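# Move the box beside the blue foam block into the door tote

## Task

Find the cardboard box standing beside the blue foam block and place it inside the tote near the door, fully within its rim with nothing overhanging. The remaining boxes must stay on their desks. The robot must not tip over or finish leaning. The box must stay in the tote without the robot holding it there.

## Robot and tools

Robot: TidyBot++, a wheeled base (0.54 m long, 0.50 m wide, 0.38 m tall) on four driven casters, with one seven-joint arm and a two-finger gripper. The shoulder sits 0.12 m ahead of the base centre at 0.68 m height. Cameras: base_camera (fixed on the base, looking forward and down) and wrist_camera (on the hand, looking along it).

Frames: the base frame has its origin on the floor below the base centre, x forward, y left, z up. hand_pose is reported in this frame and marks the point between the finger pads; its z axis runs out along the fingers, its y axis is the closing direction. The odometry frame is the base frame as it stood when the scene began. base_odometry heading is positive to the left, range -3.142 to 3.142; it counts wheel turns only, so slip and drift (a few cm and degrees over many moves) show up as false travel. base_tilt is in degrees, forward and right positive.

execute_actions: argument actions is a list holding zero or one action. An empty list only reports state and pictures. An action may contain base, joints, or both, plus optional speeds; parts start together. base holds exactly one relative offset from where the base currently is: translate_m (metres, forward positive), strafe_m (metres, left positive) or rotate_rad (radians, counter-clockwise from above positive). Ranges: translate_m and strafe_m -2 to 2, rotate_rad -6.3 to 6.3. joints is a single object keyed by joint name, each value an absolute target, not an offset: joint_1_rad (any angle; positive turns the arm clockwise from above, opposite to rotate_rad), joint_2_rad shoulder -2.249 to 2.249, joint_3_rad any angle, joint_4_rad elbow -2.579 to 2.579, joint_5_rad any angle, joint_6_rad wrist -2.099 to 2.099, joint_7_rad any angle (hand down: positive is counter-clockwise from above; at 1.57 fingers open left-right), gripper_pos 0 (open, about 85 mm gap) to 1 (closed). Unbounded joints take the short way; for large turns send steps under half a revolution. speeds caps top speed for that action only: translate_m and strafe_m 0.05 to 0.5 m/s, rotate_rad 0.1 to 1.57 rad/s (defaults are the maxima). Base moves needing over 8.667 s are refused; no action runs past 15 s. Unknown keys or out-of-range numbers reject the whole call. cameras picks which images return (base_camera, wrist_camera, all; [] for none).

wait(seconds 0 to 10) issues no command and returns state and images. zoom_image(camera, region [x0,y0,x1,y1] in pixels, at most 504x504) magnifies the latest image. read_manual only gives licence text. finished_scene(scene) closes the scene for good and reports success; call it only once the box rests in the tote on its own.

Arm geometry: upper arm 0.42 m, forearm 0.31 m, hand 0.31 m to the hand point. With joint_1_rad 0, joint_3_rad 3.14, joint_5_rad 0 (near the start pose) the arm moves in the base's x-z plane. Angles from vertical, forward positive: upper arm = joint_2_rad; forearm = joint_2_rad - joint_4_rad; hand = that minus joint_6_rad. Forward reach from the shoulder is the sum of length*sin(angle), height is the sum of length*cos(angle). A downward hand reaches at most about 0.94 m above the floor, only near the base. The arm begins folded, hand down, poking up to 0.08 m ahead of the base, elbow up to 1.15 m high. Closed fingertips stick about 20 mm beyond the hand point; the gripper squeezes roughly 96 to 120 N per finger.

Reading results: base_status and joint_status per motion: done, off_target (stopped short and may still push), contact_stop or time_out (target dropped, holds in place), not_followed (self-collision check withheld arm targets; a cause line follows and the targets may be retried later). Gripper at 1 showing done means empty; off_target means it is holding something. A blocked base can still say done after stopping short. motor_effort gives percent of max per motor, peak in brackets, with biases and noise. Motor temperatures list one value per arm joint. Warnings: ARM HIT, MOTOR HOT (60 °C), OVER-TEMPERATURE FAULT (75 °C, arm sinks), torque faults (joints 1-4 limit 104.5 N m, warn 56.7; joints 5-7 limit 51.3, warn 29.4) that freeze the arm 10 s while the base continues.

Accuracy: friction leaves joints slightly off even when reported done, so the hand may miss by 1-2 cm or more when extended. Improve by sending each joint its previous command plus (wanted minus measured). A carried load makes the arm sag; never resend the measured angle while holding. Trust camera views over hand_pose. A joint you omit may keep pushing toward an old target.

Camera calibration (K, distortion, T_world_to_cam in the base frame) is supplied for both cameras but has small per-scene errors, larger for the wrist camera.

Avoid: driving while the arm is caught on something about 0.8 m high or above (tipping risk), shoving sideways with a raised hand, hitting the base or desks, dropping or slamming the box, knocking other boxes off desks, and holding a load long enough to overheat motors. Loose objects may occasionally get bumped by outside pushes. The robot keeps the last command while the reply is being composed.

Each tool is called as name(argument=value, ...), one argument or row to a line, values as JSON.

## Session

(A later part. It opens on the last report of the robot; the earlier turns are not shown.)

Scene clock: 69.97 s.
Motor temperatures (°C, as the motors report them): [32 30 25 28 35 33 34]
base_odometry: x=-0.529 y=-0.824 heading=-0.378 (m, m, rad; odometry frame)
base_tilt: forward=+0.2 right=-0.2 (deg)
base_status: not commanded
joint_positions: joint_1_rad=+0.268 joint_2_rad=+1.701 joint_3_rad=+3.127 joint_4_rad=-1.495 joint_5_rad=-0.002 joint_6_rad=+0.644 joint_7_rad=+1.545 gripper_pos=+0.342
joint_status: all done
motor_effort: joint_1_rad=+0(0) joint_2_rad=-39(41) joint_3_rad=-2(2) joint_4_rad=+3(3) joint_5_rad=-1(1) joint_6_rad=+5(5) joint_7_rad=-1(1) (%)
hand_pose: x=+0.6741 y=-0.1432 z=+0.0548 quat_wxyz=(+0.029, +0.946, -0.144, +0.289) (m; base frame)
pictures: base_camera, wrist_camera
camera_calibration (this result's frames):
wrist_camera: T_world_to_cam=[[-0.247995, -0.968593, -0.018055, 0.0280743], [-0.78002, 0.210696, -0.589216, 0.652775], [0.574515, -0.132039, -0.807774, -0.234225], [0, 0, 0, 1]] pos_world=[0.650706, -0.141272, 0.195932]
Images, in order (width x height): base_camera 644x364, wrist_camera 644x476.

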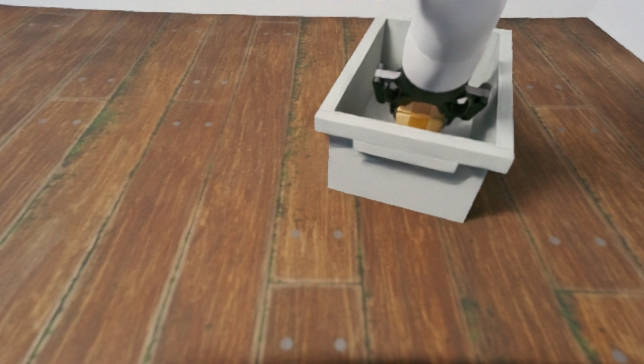

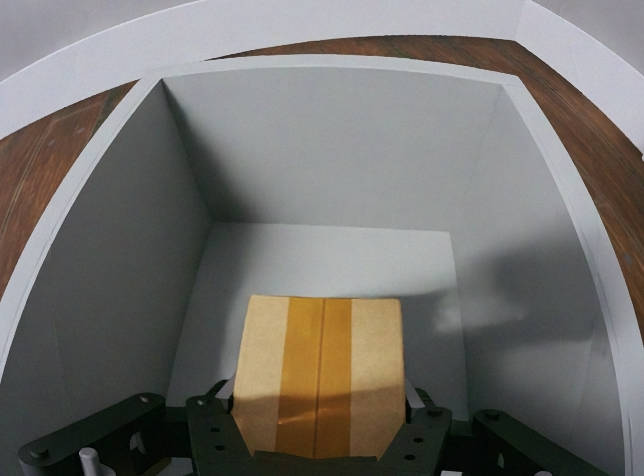

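execute_actions(
  actions=[
    {"joints":{"joint_2_rad":1.73,"joint_6_rad":0.72}},
  ],
  cameras=[],
)

execute_actions(
  actions=[
    {"joints":{"gripper_pos":0.15}},
  ],
  cameras=["wrist_camera"],
)

execute_actions(
  actions=[
    {"joints":{"joint_2_rad":1.25,"joint_4_rad":-1.85,"joint_6_rad":0.6}},
  ],
)

Scene clock: 71.10 s.
Motor temperatures (°C, as the motors report them): [32 30 25 28 35 33 34]
base_odometry: x=-0.529 y=-0.824 heading=-0.378 (m, m, rad; odometry frame)
base_tilt: forward=+0.1 right=-0.2 (deg)
base_status: not commanded
joint_positions: joint_1_rad=+0.268 joint_2_rad=+1.717 joint_3_rad=+3.127 joint_4_rad=-1.493 joint_5_rad=-0.002 joint_6_rad=+0.686 joint_7_rad=+1.545 gripper_pos=+0.342
joint_status: all done
motor_effort: joint_1_rad=+0(0) joint_2_rad=-38(40) joint_3_rad=-2(3) joint_4_rad=+2(3) joint_5_rad=-1(2) joint_6_rad=+5(5) joint_7_rad=-1(1) (%)
hand_pose: x=+0.6757 y=-0.1438 z=+0.0533 quat_wxyz=(+0.031, +0.942, -0.144, +0.302) (m; base frame)
pictures: none
No camera images: the call's "cameras" was empty. Leave "cameras" out to get every camera's image.

Scene clock: 72.13 s.
Motor temperatures (°C, as the motors report them): [32 30 25 28 35 33 34]
base_odometry: x=-0.529 y=-0.824 heading=-0.378 (m, m, rad; odometry frame)
base_tilt: forward=+0.1 right=-0.2 (deg)
base_status: not commanded
joint_positions: joint_1_rad=+0.268 joint_2_rad=+1.717 joint_3_rad=+3.127 joint_4_rad=-1.493 joint_5_rad=-0.002 joint_6_rad=+0.687 joint_7_rad=+1.545 gripper_pos=+0.150
joint_status: all done
motor_effort: joint_1_rad=+0(1) joint_2_rad=-37(39) joint_3_rad=-2(3) joint_4_rad=+3(2) joint_5_rad=-2(2) joint_6_rad=+5(5) joint_7_rad=-1(1) (%)
hand_pose: x=+0.6758 y=-0.1439 z=+0.0533 quat_wxyz=(+0.031, +0.942, -0.144, +0.303) (m; base frame)
pictures: wrist_camera
camera_calibration (this result's frames):
wrist_camera: T_world_to_cam=[[-0.248204, -0.968552, -0.0173781, 0.0279295], [-0.763501, 0.206635, -0.611856, 0.642833], [0.596206, -0.138597, -0.790778, -0.252948], [0, 0, 0, 1]] pos_world=[0.648544, -0.140839, 0.193781]
Images, in order (width x height): wrist_camera 644x476.

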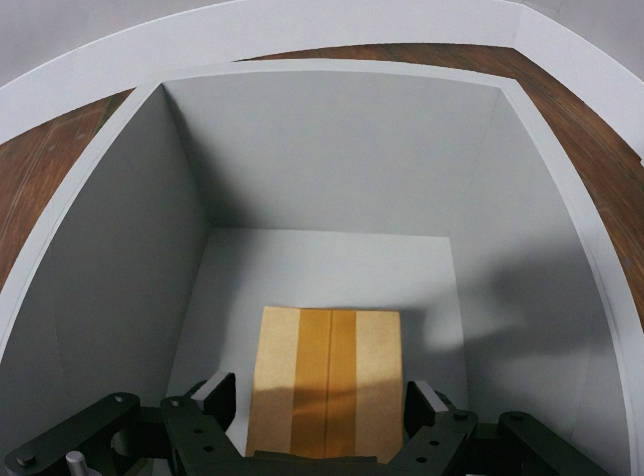

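Scene clock: 73.87 s.
Motor temperatures (°C, as the motors report them): [32 30 25 28 35 33 34]
base_odometry: x=-0.529 y=-0.824 heading=-0.378 (m, m, rad; odometry frame)
base_tilt: forward=+0.1 right=-0.2 (deg)
base_status: not commanded
joint_positions: joint_1_rad=+0.268 joint_2_rad=+1.262 joint_3_rad=+3.127 joint_4_rad=-1.839 joint_5_rad=-0.002 joint_6_rad=+0.632 joint_7_rad=+1.545 gripper_pos=+0.150
joint_status: all done
motor_effort: joint_1_rad=+0(0) joint_2_rad=-38(42) joint_3_rad=-2(2) joint_4_rad=+5(5) joint_5_rad=-2(2) joint_6_rad=+5(6) joint_7_rad=-1(1) (%)
hand_pose: x=+0.7073 y=-0.1516 z=+0.2522 quat_wxyz=(+0.033, +0.934, -0.139, +0.328) (m; base frame)
pictures: base_camera, wrist_camera
camera_calibration (this result's frames):
wrist_camera: T_world_to_cam=[[-0.241602, -0.970246, -0.0158669, 0.0263702], [-0.731558, 0.19286, -0.653933, 0.776078], [0.637536, -0.146384, -0.756386, -0.154575], [0, 0, 0, 1]] pos_world=[0.672664, -0.146716, 0.391003]
Images, in order (width x height): base_camera 644x364, wrist_camera 644x476.

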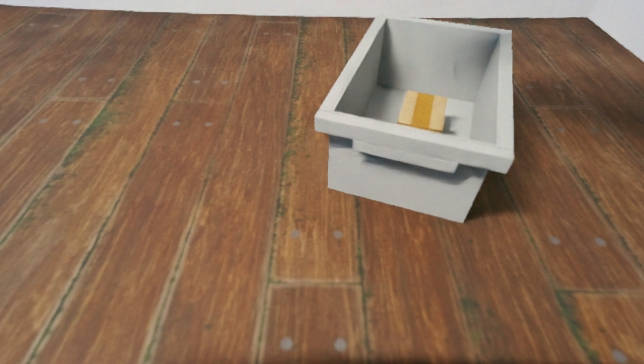

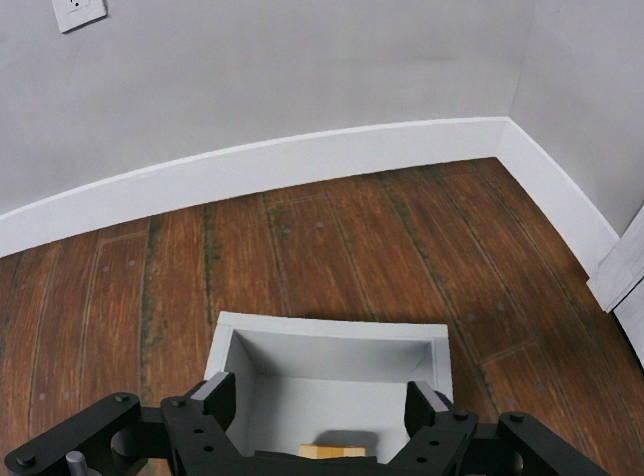

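finished_scene(
  scene=1,
)

The scene is finished: the task was done.


## Next scene

The same job, from a new start.

execute_actions(
  actions=[],
)

Scene clock: 0.00 s.
Motor temperatures (°C, as the motors report them): [32 30 25 28 35 33 34]
base_odometry: x=+0.000 y=+0.000 heading=+0.000 (m, m, rad; odometry frame)
base_tilt: forward=+0.1 right=-0.2 (deg)
base_status: not commanded
joint_positions: joint_1_rad=-0.037 joint_2_rad=-0.360 joint_3_rad=+3.140 joint_4_rad=-2.528 joint_5_rad=+0.039 joint_6_rad=-0.847 joint_7_rad=+1.582 gripper_pos=+0.000
joint_status: not commanded
motor_effort: joint_1_rad=+0 joint_2_rad=-2 joint_3_rad=-1 joint_4_rad=+16 joint_5_rad=-1 joint_6_rad=+1 joint_7_rad=-1 (%)
hand_pose: x=+0.2703 y=-0.0019 z=+0.5902 quat_wxyz=(+0.015, +0.997, +0.036, +0.063) (m; base frame)
pictures: base_camera, wrist_camera
camera_calibration (this result's frames):
wrist_camera: T_world_to_cam=[[0.113759, -0.993214, 0.0241757, -0.0482849], [-0.979656, -0.116189, -0.163629, 0.425689], [0.165328, -0.00506959, -0.986226, 0.665129], [0, 0, 0, 1]] pos_world=[0.312557, 0.004875, 0.726789]
Images, in order (width x height): base_camera 644x364, wrist_camera 644x476.

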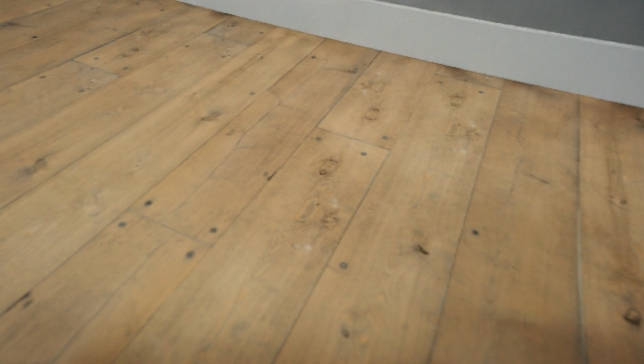

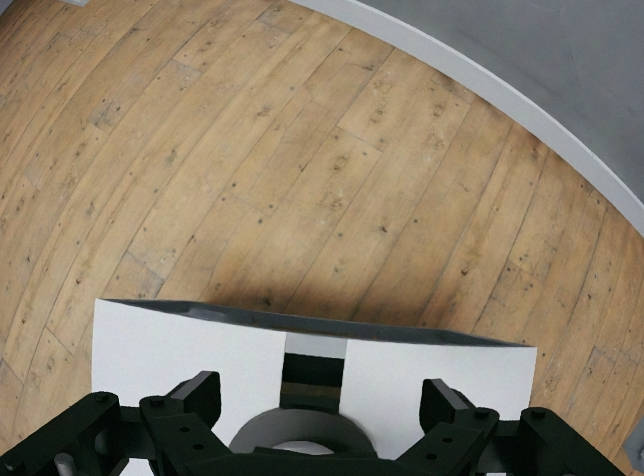

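execute_actions(
  actions=[
    {"joints":{"joint_1_rad":0.01,"joint_5_rad":-0.03,"joint_2_rad":-0.6,"joint_4_rad":-1.6,"joint_6_rad":-0.95},"base":{"rotate_rad":1.1}},
  ],
)

execute_actions(
  actions=[
    {"base":{"rotate_rad":1.57}},
  ],
)

Scene clock: 2.93 s.
Motor temperatures (°C, as the motors report them): [32 30 25 28 35 33 34]
base_odometry: x=+0.000 y=+0.000 heading=+1.098 (m, m, rad; odometry frame)
base_tilt: forward=+0.1 right=-0.2 (deg)
base_status: done
joint_positions: joint_1_rad=-0.003 joint_2_rad=-0.583 joint_3_rad=+3.140 joint_4_rad=-1.608 joint_5_rad=-0.008 joint_6_rad=-0.919 joint_7_rad=+1.582 gripper_pos=+0.000
joint_status: all done
motor_effort: joint_1_rad=+0(1) joint_2_rad=+1(6) joint_3_rad=-1(0) joint_4_rad=+22(22) joint_5_rad=-1(1) joint_6_rad=+8(8) joint_7_rad=-1(1) (%)
hand_pose: x=+0.4461 y=+0.0050 z=+1.0829 quat_wxyz=(-0.002, +0.826, +0.006, +0.564) (m; base frame)
pictures: base_camera, wrist_camera
camera_calibration (this result's frames):
wrist_camera: T_world_to_cam=[[0.0410771, -0.998456, 0.0373974, -0.0552597], [-0.325441, -0.048758, -0.944304, 1.23251], [0.94467, 0.0266186, -0.326942, 0.0602876], [0, 0, 0, 1]] pos_world=[0.346428, 0.00331558, 1.18564]
Images, in order (width x height): base_camera 644x364, wrist_camera 644x476.

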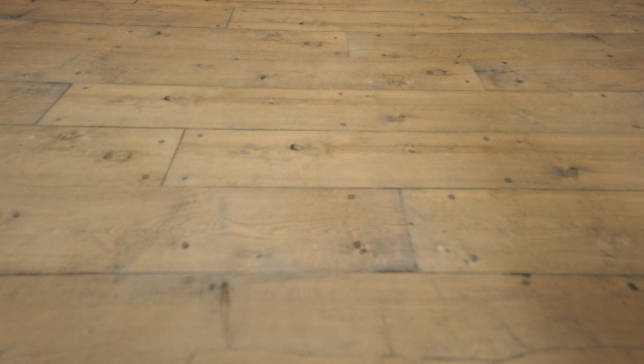

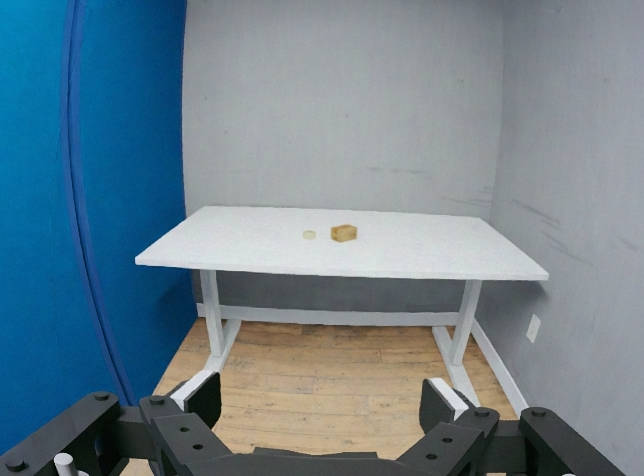

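Scene clock: 5.27 s.
Motor temperatures (°C, as the motors report them): [32 30 25 28 35 33 34]
base_odometry: x=+0.000 y=+0.000 heading=+2.667 (m, m, rad; odometry frame)
base_tilt: forward=+0.1 right=-0.2 (deg)
base_status: done
joint_positions: joint_1_rad=+0.000 joint_2_rad=-0.583 joint_3_rad=+3.140 joint_4_rad=-1.608 joint_5_rad=-0.011 joint_6_rad=-0.919 joint_7_rad=+1.582 gripper_pos=+0.000
joint_status: not commanded
motor_effort: joint_1_rad=+0(1) joint_2_rad=+1(1) joint_3_rad=-1(1) joint_4_rad=+21(22) joint_5_rad=-1(3) joint_6_rad=+8(8) joint_7_rad=-1(0) (%)
hand_pose: x=+0.4461 y=+0.0047 z=+1.0829 quat_wxyz=(-0.002, +0.826, +0.005, +0.564) (m; base frame)
pictures: base_camera, wrist_camera
camera_calibration (this result's frames):
wrist_camera: T_world_to_cam=[[0.0396269, -0.998609, 0.0347886, -0.052025], [-0.325606, -0.0458207, -0.944395, 1.23263], [0.944675, 0.0260961, -0.326968, 0.060318], [0, 0, 0, 1]] pos_world=[0.346433, 0.00295346, 1.18563]
Images, in order (width x height): base_camera 644x364, wrist_camera 644x476.

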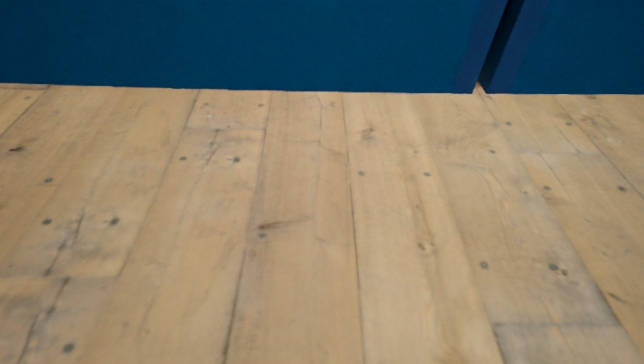

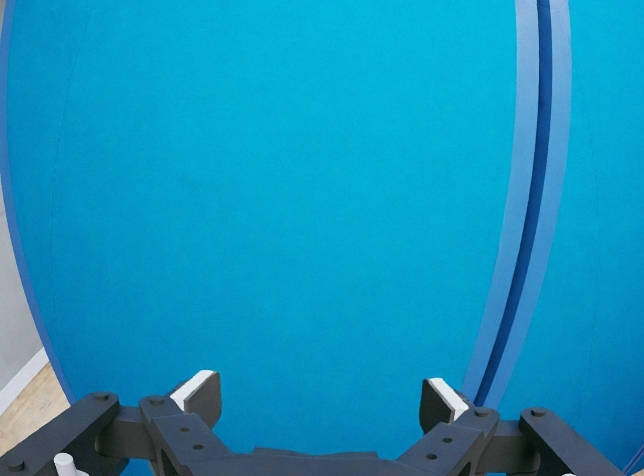

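execute_actions(
  actions=[
    {"base":{"translate_m":0.2},"joints":{"joint_1_rad":-1.8,"joint_6_rad":-1.3}},
  ],
  cameras=["wrist_camera"],
)

Scene clock: 8.60 s.
Motor temperatures (°C, as the motors report them): [32 30 25 28 35 33 34]
base_odometry: x=-0.178 y=+0.091 heading=+2.668 (m, m, rad; odometry frame)
base_tilt: forward=+0.1 right=-0.2 (deg)
base_status: done
joint_positions: joint_1_rad=-1.790 joint_2_rad=-0.589 joint_3_rad=+3.140 joint_4_rad=-1.607 joint_5_rad=-0.011 joint_6_rad=-1.269 joint_7_rad=+1.582 gripper_pos=+0.000
joint_status: all done
motor_effort: joint_1_rad=+0(1) joint_2_rad=+1(4) joint_3_rad=-1(1) joint_4_rad=+20(23) joint_5_rad=-1(2) joint_6_rad=+7(8) joint_7_rad=-1(0) (%)
hand_pose: x=+0.0555 y=+0.2611 z=+0.9923 quat_wxyz=(-0.325, +0.564, +0.714, +0.257) (m; base frame)
pictures: wrist_camera
camera_calibration (this result's frames):
wrist_camera: T_world_to_cam=[[0.963106, 0.268297, 0.0210593, -0.145809], [0.183862, -0.598826, -0.779488, 0.984137], [-0.196524, 0.754602, -0.626062, 0.562893], [0, 0, 0, 1]] pos_world=[0.0701059, 0.203687, 1.1226]
Images, in order (width x height): wrist_camera 644x476.

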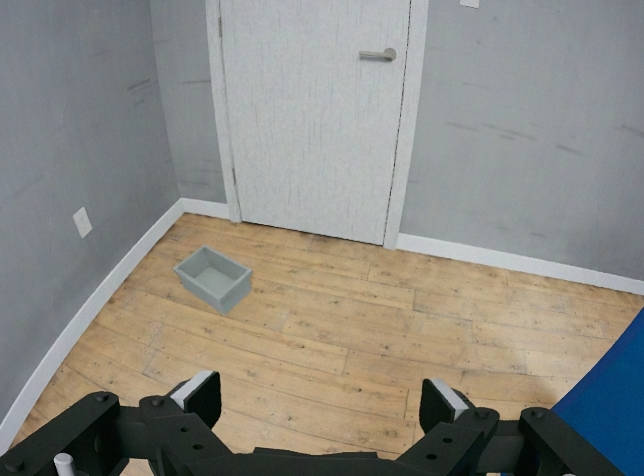

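execute_actions(
  actions=[
    {"base":{"strafe_m":1.17},"joints":{"joint_1_rad":0.11,"joint_6_rad":-0.9}},
  ],
)

Scene clock: 12.63 s.
Motor temperatures (°C, as the motors report them): [32 30 25 28 35 33 34]
base_odometry: x=-0.713 y=-0.950 heading=+2.668 (m, m, rad; odometry frame)
base_tilt: forward=+0.1 right=-0.2 (deg)
base_status: done
joint_positions: joint_1_rad=+0.101 joint_2_rad=-0.592 joint_3_rad=+3.140 joint_4_rad=-1.606 joint_5_rad=-0.013 joint_6_rad=-0.931 joint_7_rad=+1.582 gripper_pos=+0.000
joint_status: all done
motor_effort: joint_1_rad=+0(0) joint_2_rad=+1(6) joint_3_rad=+0(1) joint_4_rad=+22(22) joint_5_rad=-1(2) joint_6_rad=+8(10) joint_7_rad=-1(1) (%)
hand_pose: x=+0.4398 y=-0.0270 z=+1.0832 quat_wxyz=(+0.025, +0.826, -0.037, +0.563) (m; base frame)
pictures: base_camera, wrist_camera
camera_calibration (this result's frames):
wrist_camera: T_world_to_cam=[[-0.0592645, -0.997691, 0.0331742, -0.038187], [-0.329896, -0.0117907, -0.943944, 1.23169], [0.942155, -0.0668864, -0.328435, 0.0673516], [0, 0, 0, 1]] pos_world=[0.340612, -0.0190714, 1.18604]
Images, in order (width x height): base_camera 644x364, wrist_camera 644x476.

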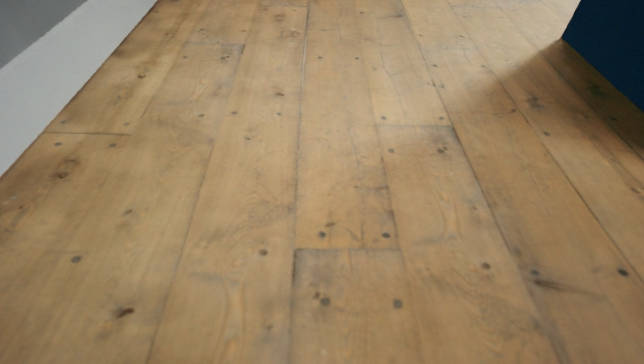

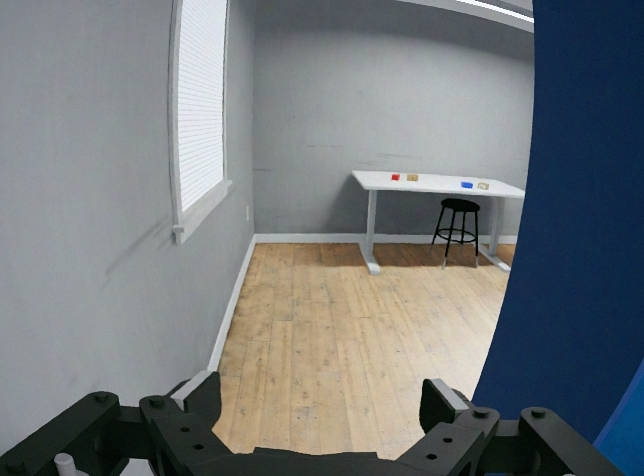

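execute_actions(
  actions=[
    {"base":{"translate_m":1.7},"joints":{"joint_1_rad":0.5}},
  ],
)

execute_actions(
  actions=[
    {"base":{"strafe_m":-1.55},"joints":{"joint_1_rad":-0.01,"joint_6_rad":-1.2}},
  ],
)

Scene clock: 17.83 s.
Motor temperatures (°C, as the motors report them): [32 30 25 28 35 33 34]
base_odometry: x=-2.226 y=-0.174 heading=+2.668 (m, m, rad; odometry frame)
base_tilt: forward=+0.1 right=-0.2 (deg)
base_status: done
joint_positions: joint_1_rad=+0.490 joint_2_rad=-0.595 joint_3_rad=+3.140 joint_4_rad=-1.605 joint_5_rad=-0.013 joint_6_rad=-0.927 joint_7_rad=+1.582 gripper_pos=+0.000
joint_status: all done
motor_effort: joint_1_rad=+0(1) joint_2_rad=+3(5) joint_3_rad=+0(1) joint_4_rad=+21(23) joint_5_rad=-2(2) joint_6_rad=+8(9) joint_7_rad=-1(1) (%)
hand_pose: x=+0.4050 y=-0.1464 z=+1.0857 quat_wxyz=(+0.134, +0.801, -0.195, +0.550) (m; base frame)
pictures: base_camera, wrist_camera
camera_calibration (this result's frames):
wrist_camera: T_world_to_cam=[[-0.433804, -0.900395, 0.0332019, 0.00640607], [-0.303109, 0.111136, -0.946453, 1.23107], [0.848492, -0.420639, -0.321129, 0.0711634], [0, 0, 0, 1]] pos_world=[0.315545, -0.101113, 1.18779]
Images, in order (width x height): base_camera 644x364, wrist_camera 644x476.

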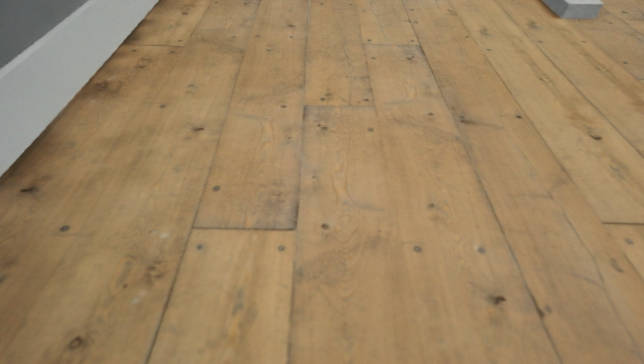

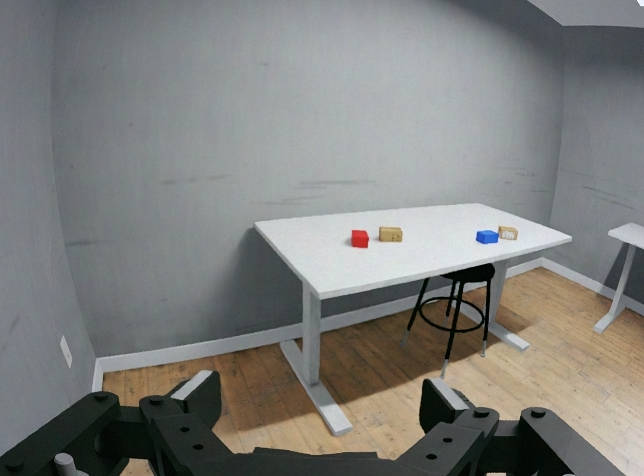

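Scene clock: 22.30 s.
Motor temperatures (°C, as the motors report them): [32 30 25 28 35 33 34]
base_odometry: x=-1.520 y=+1.206 heading=+2.668 (m, m, rad; odometry frame)
base_tilt: forward=+0.1 right=-0.2 (deg)
base_status: done
joint_positions: joint_1_rad=+0.000 joint_2_rad=-0.595 joint_3_rad=+3.140 joint_4_rad=-1.605 joint_5_rad=-0.014 joint_6_rad=-1.170 joint_7_rad=+1.582 gripper_pos=+0.000
joint_status: all done
motor_effort: joint_1_rad=+0(0) joint_2_rad=+2(3) joint_3_rad=-1(2) joint_4_rad=+21(23) joint_5_rad=-2(3) joint_6_rad=+7(8) joint_7_rad=-1(0) (%)
hand_pose: x=+0.4046 y=+0.0061 z=+1.0192 quat_wxyz=(-0.005, +0.887, +0.006, +0.462) (m; base frame)
pictures: base_camera, wrist_camera
camera_calibration (this result's frames):
wrist_camera: T_world_to_cam=[[0.0513695, -0.998403, 0.0235166, -0.0400221], [-0.53786, -0.0474993, -0.841695, 1.14033], [0.841468, 0.0305888, -0.539441, 0.336891], [0, 0, 0, 1]] pos_world=[0.331909, 0.00390138, 1.14248]
Images, in order (width x height): base_camera 644x364, wrist_camera 644x476.

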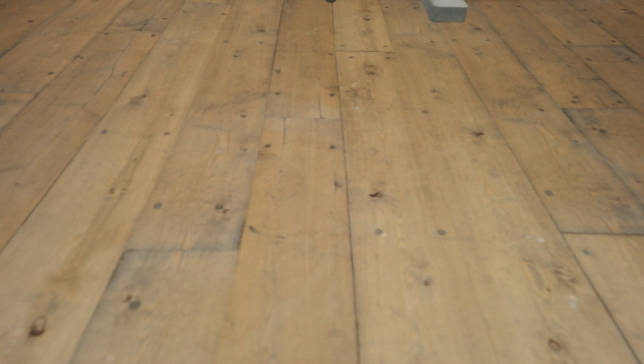

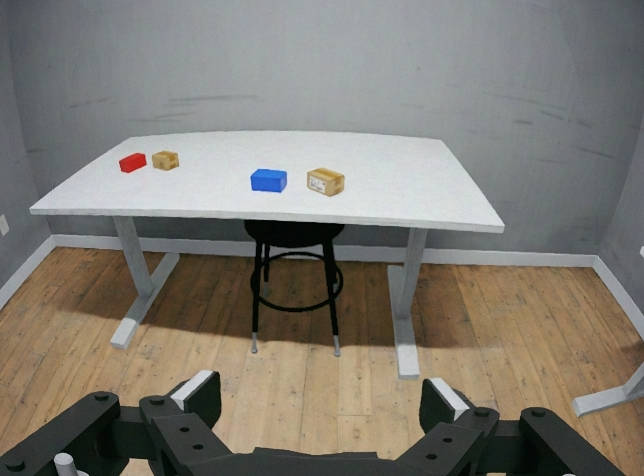

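execute_actions(
  actions=[
    {"base":{"translate_m":0.7},"joints":{"joint_2_rad":0.15,"joint_4_rad":-1.07,"joint_6_rad":-1.92}},
  ],
)

Scene clock: 25.77 s.
Motor temperatures (°C, as the motors report them): [32 30 25 28 35 33 34]
base_odometry: x=-2.143 y=+1.525 heading=+2.668 (m, m, rad; odometry frame)
base_tilt: forward=+0.2 right=-0.2 (deg)
base_status: done
joint_positions: joint_1_rad=-0.001 joint_2_rad=+0.152 joint_3_rad=+3.140 joint_4_rad=-1.082 joint_5_rad=-0.014 joint_6_rad=-1.889 joint_7_rad=+1.582 gripper_pos=+0.000
joint_status: all done
motor_effort: joint_1_rad=+0(0) joint_2_rad=-23(25) joint_3_rad=-1(0) joint_4_rad=+18(21) joint_5_rad=-1(1) joint_6_rad=+0(8) joint_7_rad=-1(1) (%)
hand_pose: x=+0.4851 y=+0.0063 z=+0.8902 quat_wxyz=(-0.007, +1.000, +0.009, +0.009) (m; base frame)
pictures: base_camera, wrist_camera
camera_calibration (this result's frames):
wrist_camera: T_world_to_cam=[[0.0595811, -0.997843, -0.0275607, 0.000513727], [-0.996576, -0.0578743, -0.0590547, 0.600859], [0.0573322, 0.0309849, -0.997874, 0.988068], [0, 0, 0, 1]] pos_world=[0.542122, 0.0046717, 1.02147]
Images, in order (width x height): base_camera 644x364, wrist_camera 644x476.

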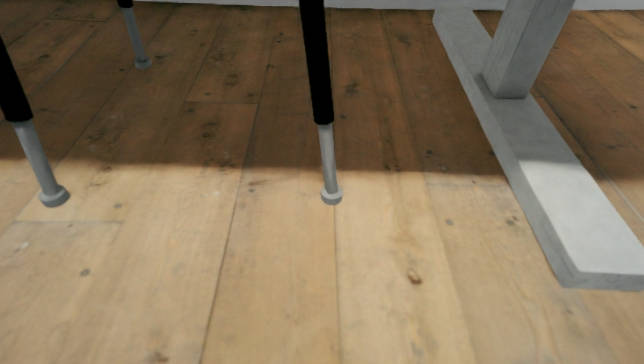

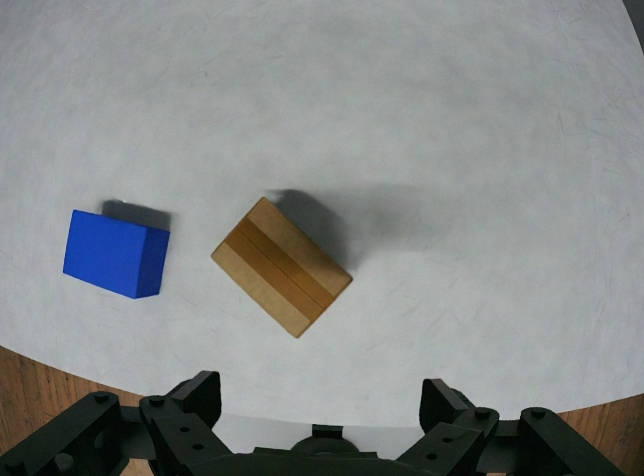

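execute_actions(
  actions=[
    {"joints":{"joint_1_rad":-0.095,"joint_2_rad":0.265,"joint_4_rad":-1.15,"joint_6_rad":-1.71,"joint_7_rad":2.345}},
  ],
  cameras=["wrist_camera"],
)

Scene clock: 28.17 s.
Motor temperatures (°C, as the motors report them): [32 30 25 28 35 33 34]
base_odometry: x=-2.143 y=+1.525 heading=+2.668 (m, m, rad; odometry frame)
base_tilt: forward=+0.1 right=-0.2 (deg)
base_status: not commanded
joint_positions: joint_1_rad=-0.087 joint_2_rad=+0.258 joint_3_rad=+3.140 joint_4_rad=-1.141 joint_5_rad=-0.014 joint_6_rad=-1.734 joint_7_rad=+2.346 gripper_pos=+0.000
joint_status: all done
motor_effort: joint_1_rad=+0(1) joint_2_rad=-26(29) joint_3_rad=-2(2) joint_4_rad=+19(19) joint_5_rad=-2(2) joint_6_rad=+0(1) joint_7_rad=-1(1) (%)
hand_pose: x=+0.5364 y=+0.0426 z=+0.8313 quat_wxyz=(-0.005, +0.908, +0.419, +0.006) (m; base frame)
pictures: wrist_camera
camera_calibration (this result's frames):
wrist_camera: T_world_to_cam=[[0.787997, -0.615402, -0.0184608, -0.382523], [-0.615339, -0.786213, -0.0567978, 0.4753], [0.0204393, 0.0561161, -0.998215, 0.944225], [0, 0, 0, 1]] pos_world=[0.574599, 0.0852955, 0.962474]
Images, in order (width x height): wrist_camera 644x476.

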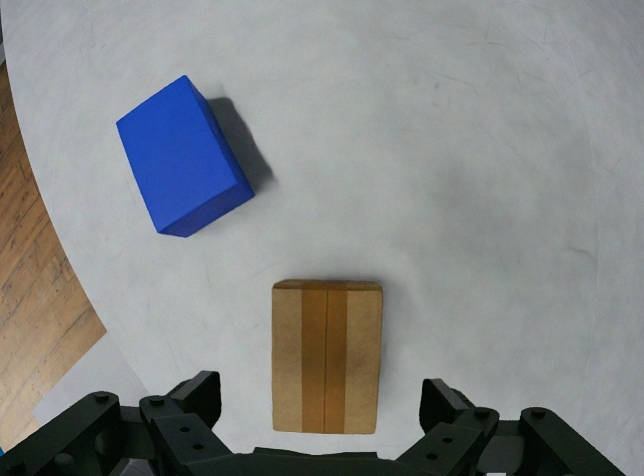

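execute_actions(
  actions=[
    {"joints":{"joint_2_rad":0.265,"joint_4_rad":-1.42,"joint_6_rad":-1.445}},
  ],
  cameras=["wrist_camera"],
)

execute_actions(
  actions=[
    {"joints":{"gripper_pos":1}},
  ],
  cameras=["wrist_camera"],
)

Scene clock: 31.50 s.
Motor temperatures (°C, as the motors report them): [32 30 25 28 35 33 34]
base_odometry: x=-2.143 y=+1.525 heading=+2.668 (m, m, rad; odometry frame)
base_tilt: forward=+0.1 right=-0.2 (deg)
base_status: not commanded
joint_positions: joint_1_rad=-0.087 joint_2_rad=+0.258 joint_3_rad=+3.140 joint_4_rad=-1.410 joint_5_rad=-0.014 joint_6_rad=-1.474 joint_7_rad=+2.346 gripper_pos=+0.000
joint_status: all done
motor_effort: joint_1_rad=+0(0) joint_2_rad=-26(26) joint_3_rad=-1(2) joint_4_rad=+18(20) joint_5_rad=-2(1) joint_6_rad=+0(1) joint_7_rad=-1(1) (%)
hand_pose: x=+0.5368 y=+0.0427 z=+0.7470 quat_wxyz=(-0.007, +0.909, +0.418, +0.002) (m; base frame)
pictures: wrist_camera
camera_calibration (this result's frames):
wrist_camera: T_world_to_cam=[[0.785526, -0.618316, -0.0251884, -0.377819], [-0.61872, -0.783975, -0.0506803, 0.467963], [0.0115893, 0.0553953, -0.998397, 0.865006], [0, 0, 0, 1]] pos_world=[0.5763, 0.0853429, 0.877819]
Images, in order (width x height): wrist_camera 644x476.

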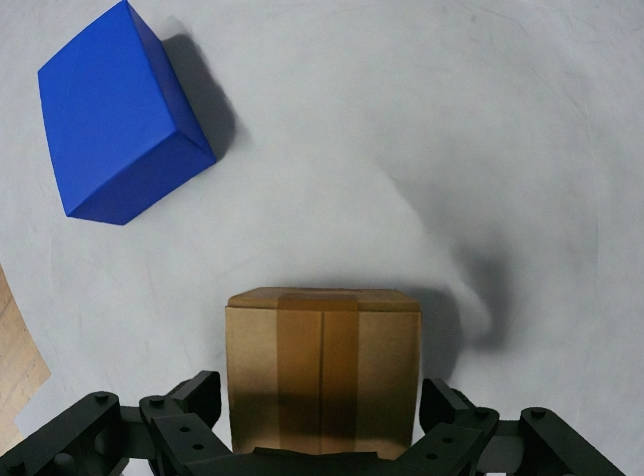

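Scene clock: 32.60 s.
Motor temperatures (°C, as the motors report them): [32 30 25 28 35 33 34]
base_odometry: x=-2.143 y=+1.525 heading=+2.668 (m, m, rad; odometry frame)
base_tilt: forward=+0.1 right=-0.2 (deg)
base_status: not commanded
joint_positions: joint_1_rad=-0.087 joint_2_rad=+0.255 joint_3_rad=+3.140 joint_4_rad=-1.410 joint_5_rad=-0.014 joint_6_rad=-1.473 joint_7_rad=+2.346 gripper_pos=+0.348
joint_status: gripper_pos off_target (ended at +0.348, target +1.000)
motor_effort: joint_1_rad=+0(1) joint_2_rad=-24(27) joint_3_rad=-1(2) joint_4_rad=+17(19) joint_5_rad=-3(3) joint_6_rad=-1(2) joint_7_rad=-1(1) (%)
hand_pose: x=+0.5369 y=+0.0427 z=+0.7479 quat_wxyz=(-0.006, +0.909, +0.418, +0.004) (m; base frame)
pictures: wrist_camera
camera_calibration (this result's frames):
wrist_camera: T_world_to_cam=[[0.785586, -0.618321, -0.0230912, -0.379464], [-0.618583, -0.783953, -0.0526533, 0.469469], [0.0144542, 0.0556475, -0.998346, 0.864233], [0, 0, 0, 1]] pos_world=[0.576016, 0.0853182, 0.878761]
Images, in order (width x height): wrist_camera 644x476.

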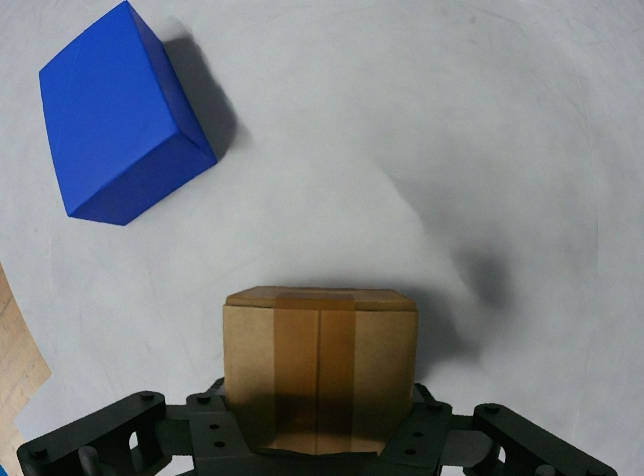

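execute_actions(
  actions=[
    {"joints":{"joint_2_rad":0.15,"joint_4_rad":-1.15,"joint_6_rad":-1.8}},
  ],
  cameras=[],
)

execute_actions(
  actions=[
    {"base":{"translate_m":-0.6}},
  ],
  cameras=[],
)

execute_actions(
  actions=[
    {"base":{"rotate_rad":3.14},"joints":{"joint_1_rad":0.01,"joint_2_rad":-0.3,"joint_4_rad":-2.0,"joint_6_rad":-0.6,"joint_7_rad":1.55}},
  ],
  cameras=[],
)

execute_actions(
  actions=[
    {"base":{"strafe_m":-1.47}},
  ],
)

Scene clock: 34.73 s.
Motor temperatures (°C, as the motors report them): [32 30 25 28 35 33 34]
base_odometry: x=-2.143 y=+1.525 heading=+2.668 (m, m, rad; odometry frame)
base_tilt: forward=+0.1 right=-0.2 (deg)
base_status: not commanded
joint_positions: joint_1_rad=-0.087 joint_2_rad=+0.159 joint_3_rad=+3.140 joint_4_rad=-1.159 joint_5_rad=-0.014 joint_6_rad=-1.774 joint_7_rad=+2.346 gripper_pos=+0.348
joint_status: all done
motor_effort: joint_1_rad=+1(0) joint_2_rad=-23(31) joint_3_rad=-1(1) joint_4_rad=+19(20) joint_5_rad=-2(2) joint_6_rad=+0(0) joint_7_rad=-1(0) (%)
hand_pose: x=+0.5033 y=+0.0397 z=+0.8649 quat_wxyz=(+0.002, +0.907, +0.420, +0.026) (m; base frame)
pictures: none
No camera images: the call's "cameras" was empty. Leave "cameras" out to get every camera's image.

Scene clock: 37.37 s.
Motor temperatures (°C, as the motors report them): [32 30 25 28 35 33 34]
base_odometry: x=-1.609 y=+1.252 heading=+2.668 (m, m, rad; odometry frame)
base_tilt: forward=+0.1 right=-0.2 (deg)
base_status: done
joint_positions: joint_1_rad=-0.090 joint_2_rad=+0.153 joint_3_rad=+3.140 joint_4_rad=-1.159 joint_5_rad=-0.017 joint_6_rad=-1.776 joint_7_rad=+2.346 gripper_pos=+0.348
joint_status: not commanded
motor_effort: joint_1_rad=+0(3) joint_2_rad=-24(28) joint_3_rad=-1(2) joint_4_rad=+19(20) joint_5_rad=-2(1) joint_6_rad=+0(1) joint_7_rad=-1(1) (%)
hand_pose: x=+0.5014 y=+0.0417 z=+0.8676 quat_wxyz=(+0.001, +0.906, +0.422, +0.028) (m; base frame)
pictures: none
No camera images: the call's "cameras" was empty. Leave "cameras" out to get every camera's image.

Scene clock: 40.70 s.
Motor temperatures (°C, as the motors report them): [32 30 25 28 35 33 34]
base_odometry: x=-1.609 y=+1.252 heading=-0.477 (m, m, rad; odometry frame)
base_tilt: forward=+0.1 right=-0.2 (deg)
base_status: done
joint_positions: joint_1_rad=+0.000 joint_2_rad=-0.272 joint_3_rad=+3.140 joint_4_rad=-1.990 joint_5_rad=-0.017 joint_6_rad=-0.627 joint_7_rad=+1.569 gripper_pos=+0.348
joint_status: all done
motor_effort: joint_1_rad=+0(4) joint_2_rad=-11(23) joint_3_rad=-1(3) joint_4_rad=+23(23) joint_5_rad=-1(3) joint_6_rad=+7(6) joint_7_rad=-1(0) (%)
hand_pose: x=+0.5395 y=+0.0053 z=+0.8234 quat_wxyz=(-0.008, +0.922, -0.004, +0.388) (m; base frame)
pictures: none
No camera images: the call's "cameras" was empty. Leave "cameras" out to get every camera's image.

Scene clock: 44.93 s.
Motor temperatures (°C, as the motors report them): [32 30 25 28 35 33 34]
base_odometry: x=-2.281 y=-0.056 heading=-0.476 (m, m, rad; odometry frame)
base_tilt: forward=+0.1 right=-0.2 (deg)
base_status: done
joint_positions: joint_1_rad=+0.003 joint_2_rad=-0.272 joint_3_rad=+3.140 joint_4_rad=-1.990 joint_5_rad=-0.017 joint_6_rad=-0.627 joint_7_rad=+1.569 gripper_pos=+0.348
joint_status: not commanded
motor_effort: joint_1_rad=+1(1) joint_2_rad=-11(12) joint_3_rad=+0(2) joint_4_rad=+23(24) joint_5_rad=-2(1) joint_6_rad=+6(7) joint_7_rad=-1(1) (%)
hand_pose: x=+0.5394 y=+0.0040 z=+0.8235 quat_wxyz=(-0.007, +0.922, -0.006, +0.388) (m; base frame)
pictures: base_camera, wrist_camera
camera_calibration (this result's frames):
wrist_camera: T_world_to_cam=[[0.0349318, -0.999388, 0.00193215, -0.0178512], [-0.66901, -0.0248202, -0.742839, 1.03721], [0.742432, 0.0246561, -0.669468, 0.278536], [0, 0, 0, 1]] pos_world=[0.487734, 0.00103595, 0.956986]
Images, in order (width x height): base_camera 644x364, wrist_camera 644x476.

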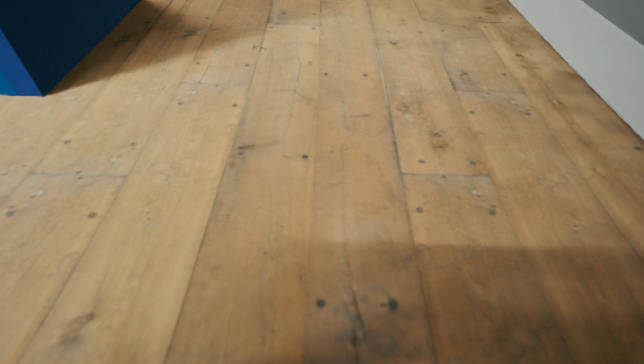

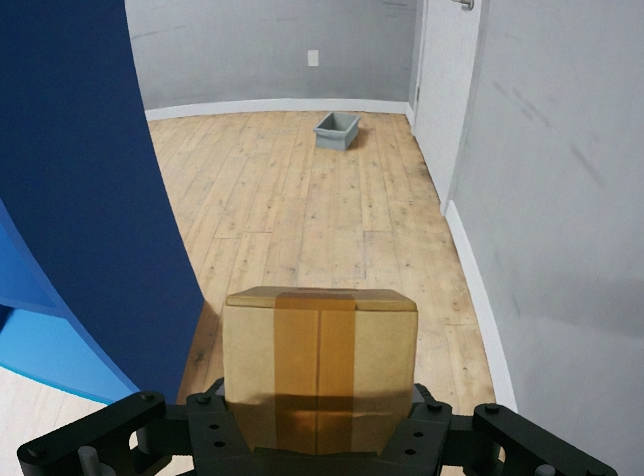

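execute_actions(
  actions=[
    {"base":{"translate_m":1.85},"joints":{"joint_2_rad":1.01,"joint_4_rad":-1.78,"joint_6_rad":-0.31}},
  ],
)

Scene clock: 50.50 s.
Motor temperatures (°C, as the motors report them): [32 30 25 28 35 33 34]
base_odometry: x=-0.637 y=-0.905 heading=-0.476 (m, m, rad; odometry frame)
base_tilt: forward=+0.1 right=-0.2 (deg)
base_status: done
joint_positions: joint_1_rad=+0.003 joint_2_rad=+1.000 joint_3_rad=+3.140 joint_4_rad=-1.786 joint_5_rad=-0.017 joint_6_rad=-0.336 joint_7_rad=+1.569 gripper_pos=+0.348
joint_status: all done
motor_effort: joint_1_rad=+0(1) joint_2_rad=-37(39) joint_3_rad=-2(2) joint_4_rad=+7(24) joint_5_rad=-1(2) joint_6_rad=+0(7) joint_7_rad=-1(1) (%)
hand_pose: x=+0.5887 y=+0.0026 z=+0.3031 quat_wxyz=(-0.004, +1.000, -0.010, +0.010) (m; base frame)
pictures: base_camera, wrist_camera
camera_calibration (this result's frames):
wrist_camera: T_world_to_cam=[[0.0224859, -0.999522, -0.0212156, -0.00558399], [-0.997954, -0.0211702, -0.0603225, 0.670317], [0.0598445, 0.0225286, -0.997953, 0.394942], [0, 0, 0, 1]] pos_world=[0.645436, -0.00028807, 0.43445]
Images, in order (width x height): base_camera 644x364, wrist_camera 644x476.

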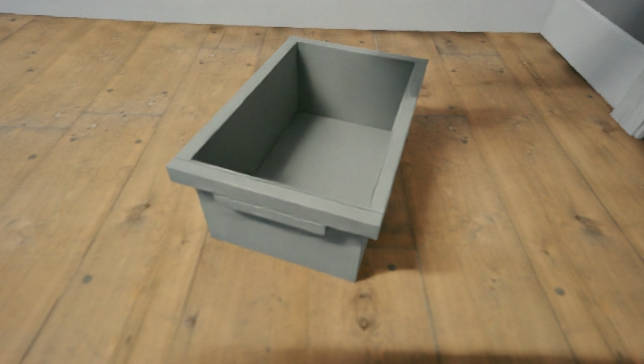

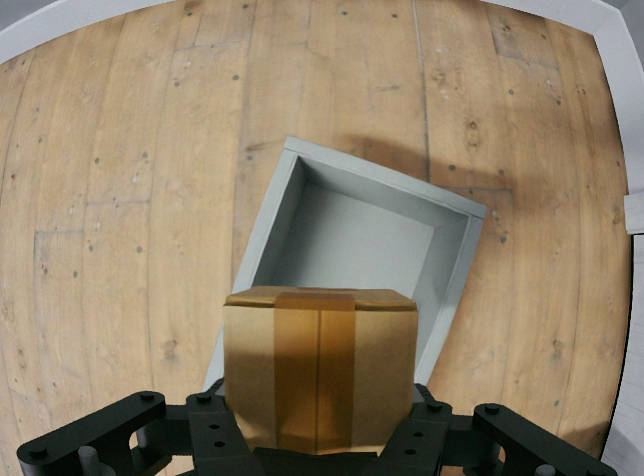

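execute_actions(
  actions=[
    {"joints":{"joint_7_rad":1.2,"joint_2_rad":1.6,"joint_4_rad":-1.385,"joint_6_rad":-0.115}},
  ],
)

Scene clock: 53.10 s.
Motor temperatures (°C, as the motors report them): [32 30 25 28 35 33 34]
base_odometry: x=-0.637 y=-0.905 heading=-0.476 (m, m, rad; odometry frame)
base_tilt: forward=+0.1 right=-0.2 (deg)
base_status: not commanded
joint_positions: joint_1_rad=+0.003 joint_2_rad=+1.595 joint_3_rad=+3.140 joint_4_rad=-1.399 joint_5_rad=-0.017 joint_6_rad=-0.146 joint_7_rad=+1.220 gripper_pos=+0.348
joint_status: all done
motor_effort: joint_1_rad=+0(0) joint_2_rad=-40(42) joint_3_rad=-2(1) joint_4_rad=+3(8) joint_5_rad=-2(1) joint_6_rad=+0(1) joint_7_rad=-1(1) (%)
hand_pose: x=+0.5865 y=+0.0017 z=+0.0493 quat_wxyz=(-0.002, +0.983, -0.184, +0.001) (m; base frame)
pictures: base_camera, wrist_camera
camera_calibration (this result's frames):
wrist_camera: T_world_to_cam=[[-0.32266, -0.946319, -0.0192518, 0.190424], [-0.94544, 0.323196, -0.0410782, 0.620453], [0.0450952, 0.00494712, -0.99897, 0.150499], [0, 0, 0, 1]] pos_world=[0.641257, -0.0210707, 0.179497]
Images, in order (width x height): base_camera 644x364, wrist_camera 644x476.

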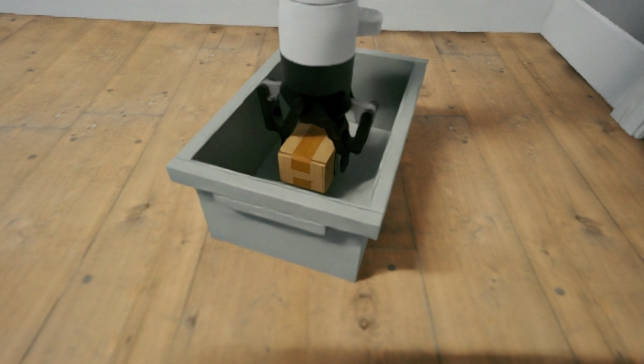

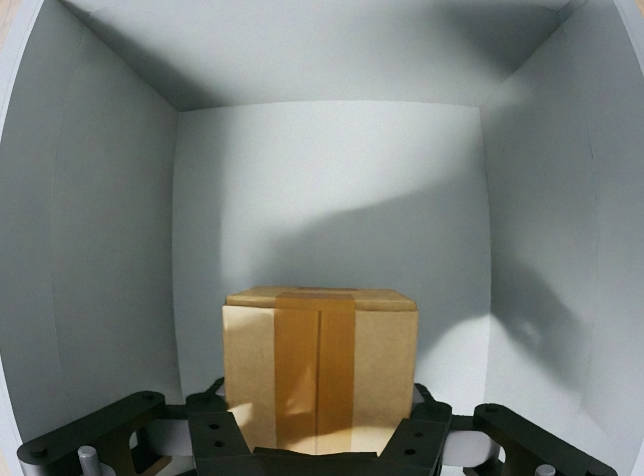

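execute_actions(
  actions=[
    {"joints":{"joint_2_rad":1.635}},
  ],
  cameras=[],
)

execute_actions(
  actions=[
    {"joints":{"gripper_pos":0.15}},
  ],
  cameras=[],
)

execute_actions(
  actions=[
    {"joints":{"joint_2_rad":1.15,"joint_4_rad":-1.72,"joint_6_rad":-0.28}},
  ],
)

Scene clock: 54.77 s.
Motor temperatures (°C, as the motors report them): [32 30 25 28 35 33 34]
base_odometry: x=-0.637 y=-0.905 heading=-0.476 (m, m, rad; odometry frame)
base_tilt: forward=+0.1 right=-0.2 (deg)
base_status: not commanded
joint_positions: joint_1_rad=+0.003 joint_2_rad=+1.623 joint_3_rad=+3.140 joint_4_rad=-1.396 joint_5_rad=-0.017 joint_6_rad=-0.145 joint_7_rad=+1.220 gripper_pos=+0.348
joint_status: all done
motor_effort: joint_1_rad=+0(0) joint_2_rad=-39(41) joint_3_rad=-2(2) joint_4_rad=+2(3) joint_5_rad=-1(1) joint_6_rad=-1(1) joint_7_rad=-1(1) (%)
hand_pose: x=+0.5710 y=+0.0018 z=+0.0367 quat_wxyz=(+0.000, +0.983, -0.184, -0.011) (m; base frame)
pictures: none
No camera images: the call's "cameras" was empty. Leave "cameras" out to get every camera's image.

Scene clock: 55.80 s.
Motor temperatures (°C, as the motors report them): [32 30 25 28 35 33 34]
base_odometry: x=-0.637 y=-0.905 heading=-0.476 (m, m, rad; odometry frame)
base_tilt: forward=+0.1 right=-0.2 (deg)
base_status: not commanded
joint_positions: joint_1_rad=+0.003 joint_2_rad=+1.623 joint_3_rad=+3.140 joint_4_rad=-1.396 joint_5_rad=-0.017 joint_6_rad=-0.145 joint_7_rad=+1.220 gripper_pos=+0.150
joint_status: all done
motor_effort: joint_1_rad=+0(0) joint_2_rad=-38(39) joint_3_rad=-2(2) joint_4_rad=+2(3) joint_5_rad=-1(2) joint_6_rad=+0(0) joint_7_rad=-1(1) (%)
hand_pose: x=+0.5710 y=+0.0018 z=+0.0367 quat_wxyz=(+0.000, +0.983, -0.184, -0.011) (m; base frame)
pictures: none
No camera images: the call's "cameras" was empty. Leave "cameras" out to get every camera's image.

Scene clock: 57.53 s.
Motor temperatures (°C, as the motors report them): [32 31 25 28 35 33 34]
base_odometry: x=-0.637 y=-0.905 heading=-0.476 (m, m, rad; odometry frame)
base_tilt: forward=+0.1 right=-0.2 (deg)
base_status: not commanded
joint_positions: joint_1_rad=+0.003 joint_2_rad=+1.163 joint_3_rad=+3.140 joint_4_rad=-1.709 joint_5_rad=-0.017 joint_6_rad=-0.251 joint_7_rad=+1.220 gripper_pos=+0.150
joint_status: all done
motor_effort: joint_1_rad=+0(0) joint_2_rad=-38(42) joint_3_rad=-1(2) joint_4_rad=+5(6) joint_5_rad=-2(1) joint_6_rad=+0(0) joint_7_rad=-1(1) (%)
hand_pose: x=+0.5953 y=+0.0022 z=+0.2347 quat_wxyz=(-0.005, +0.983, -0.184, +0.009) (m; base frame)
pictures: base_camera, wrist_camera
camera_calibration (this result's frames):
wrist_camera: T_world_to_cam=[[-0.32133, -0.946598, -0.0264501, 0.198197], [-0.944883, 0.32235, -0.0573259, 0.639731], [0.0627907, 0.00657177, -0.998005, 0.324576], [0, 0, 0, 1]] pos_world=[0.647778, -0.0207376, 0.365844]
Images, in order (width x height): base_camera 644x364, wrist_camera 644x476.

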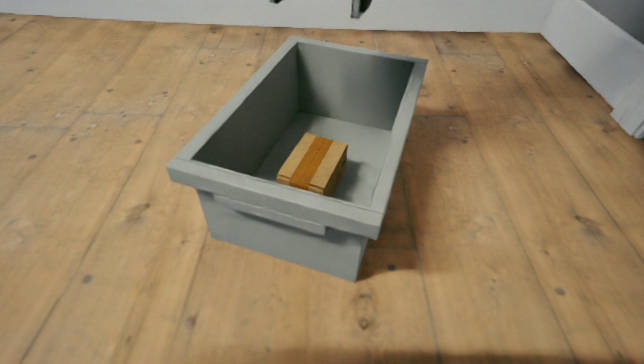

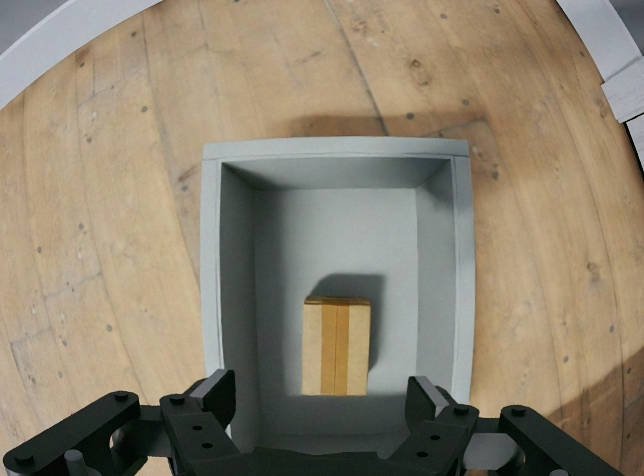

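finished_scene(
  scene=2,
)

The scene is finished: the task was done.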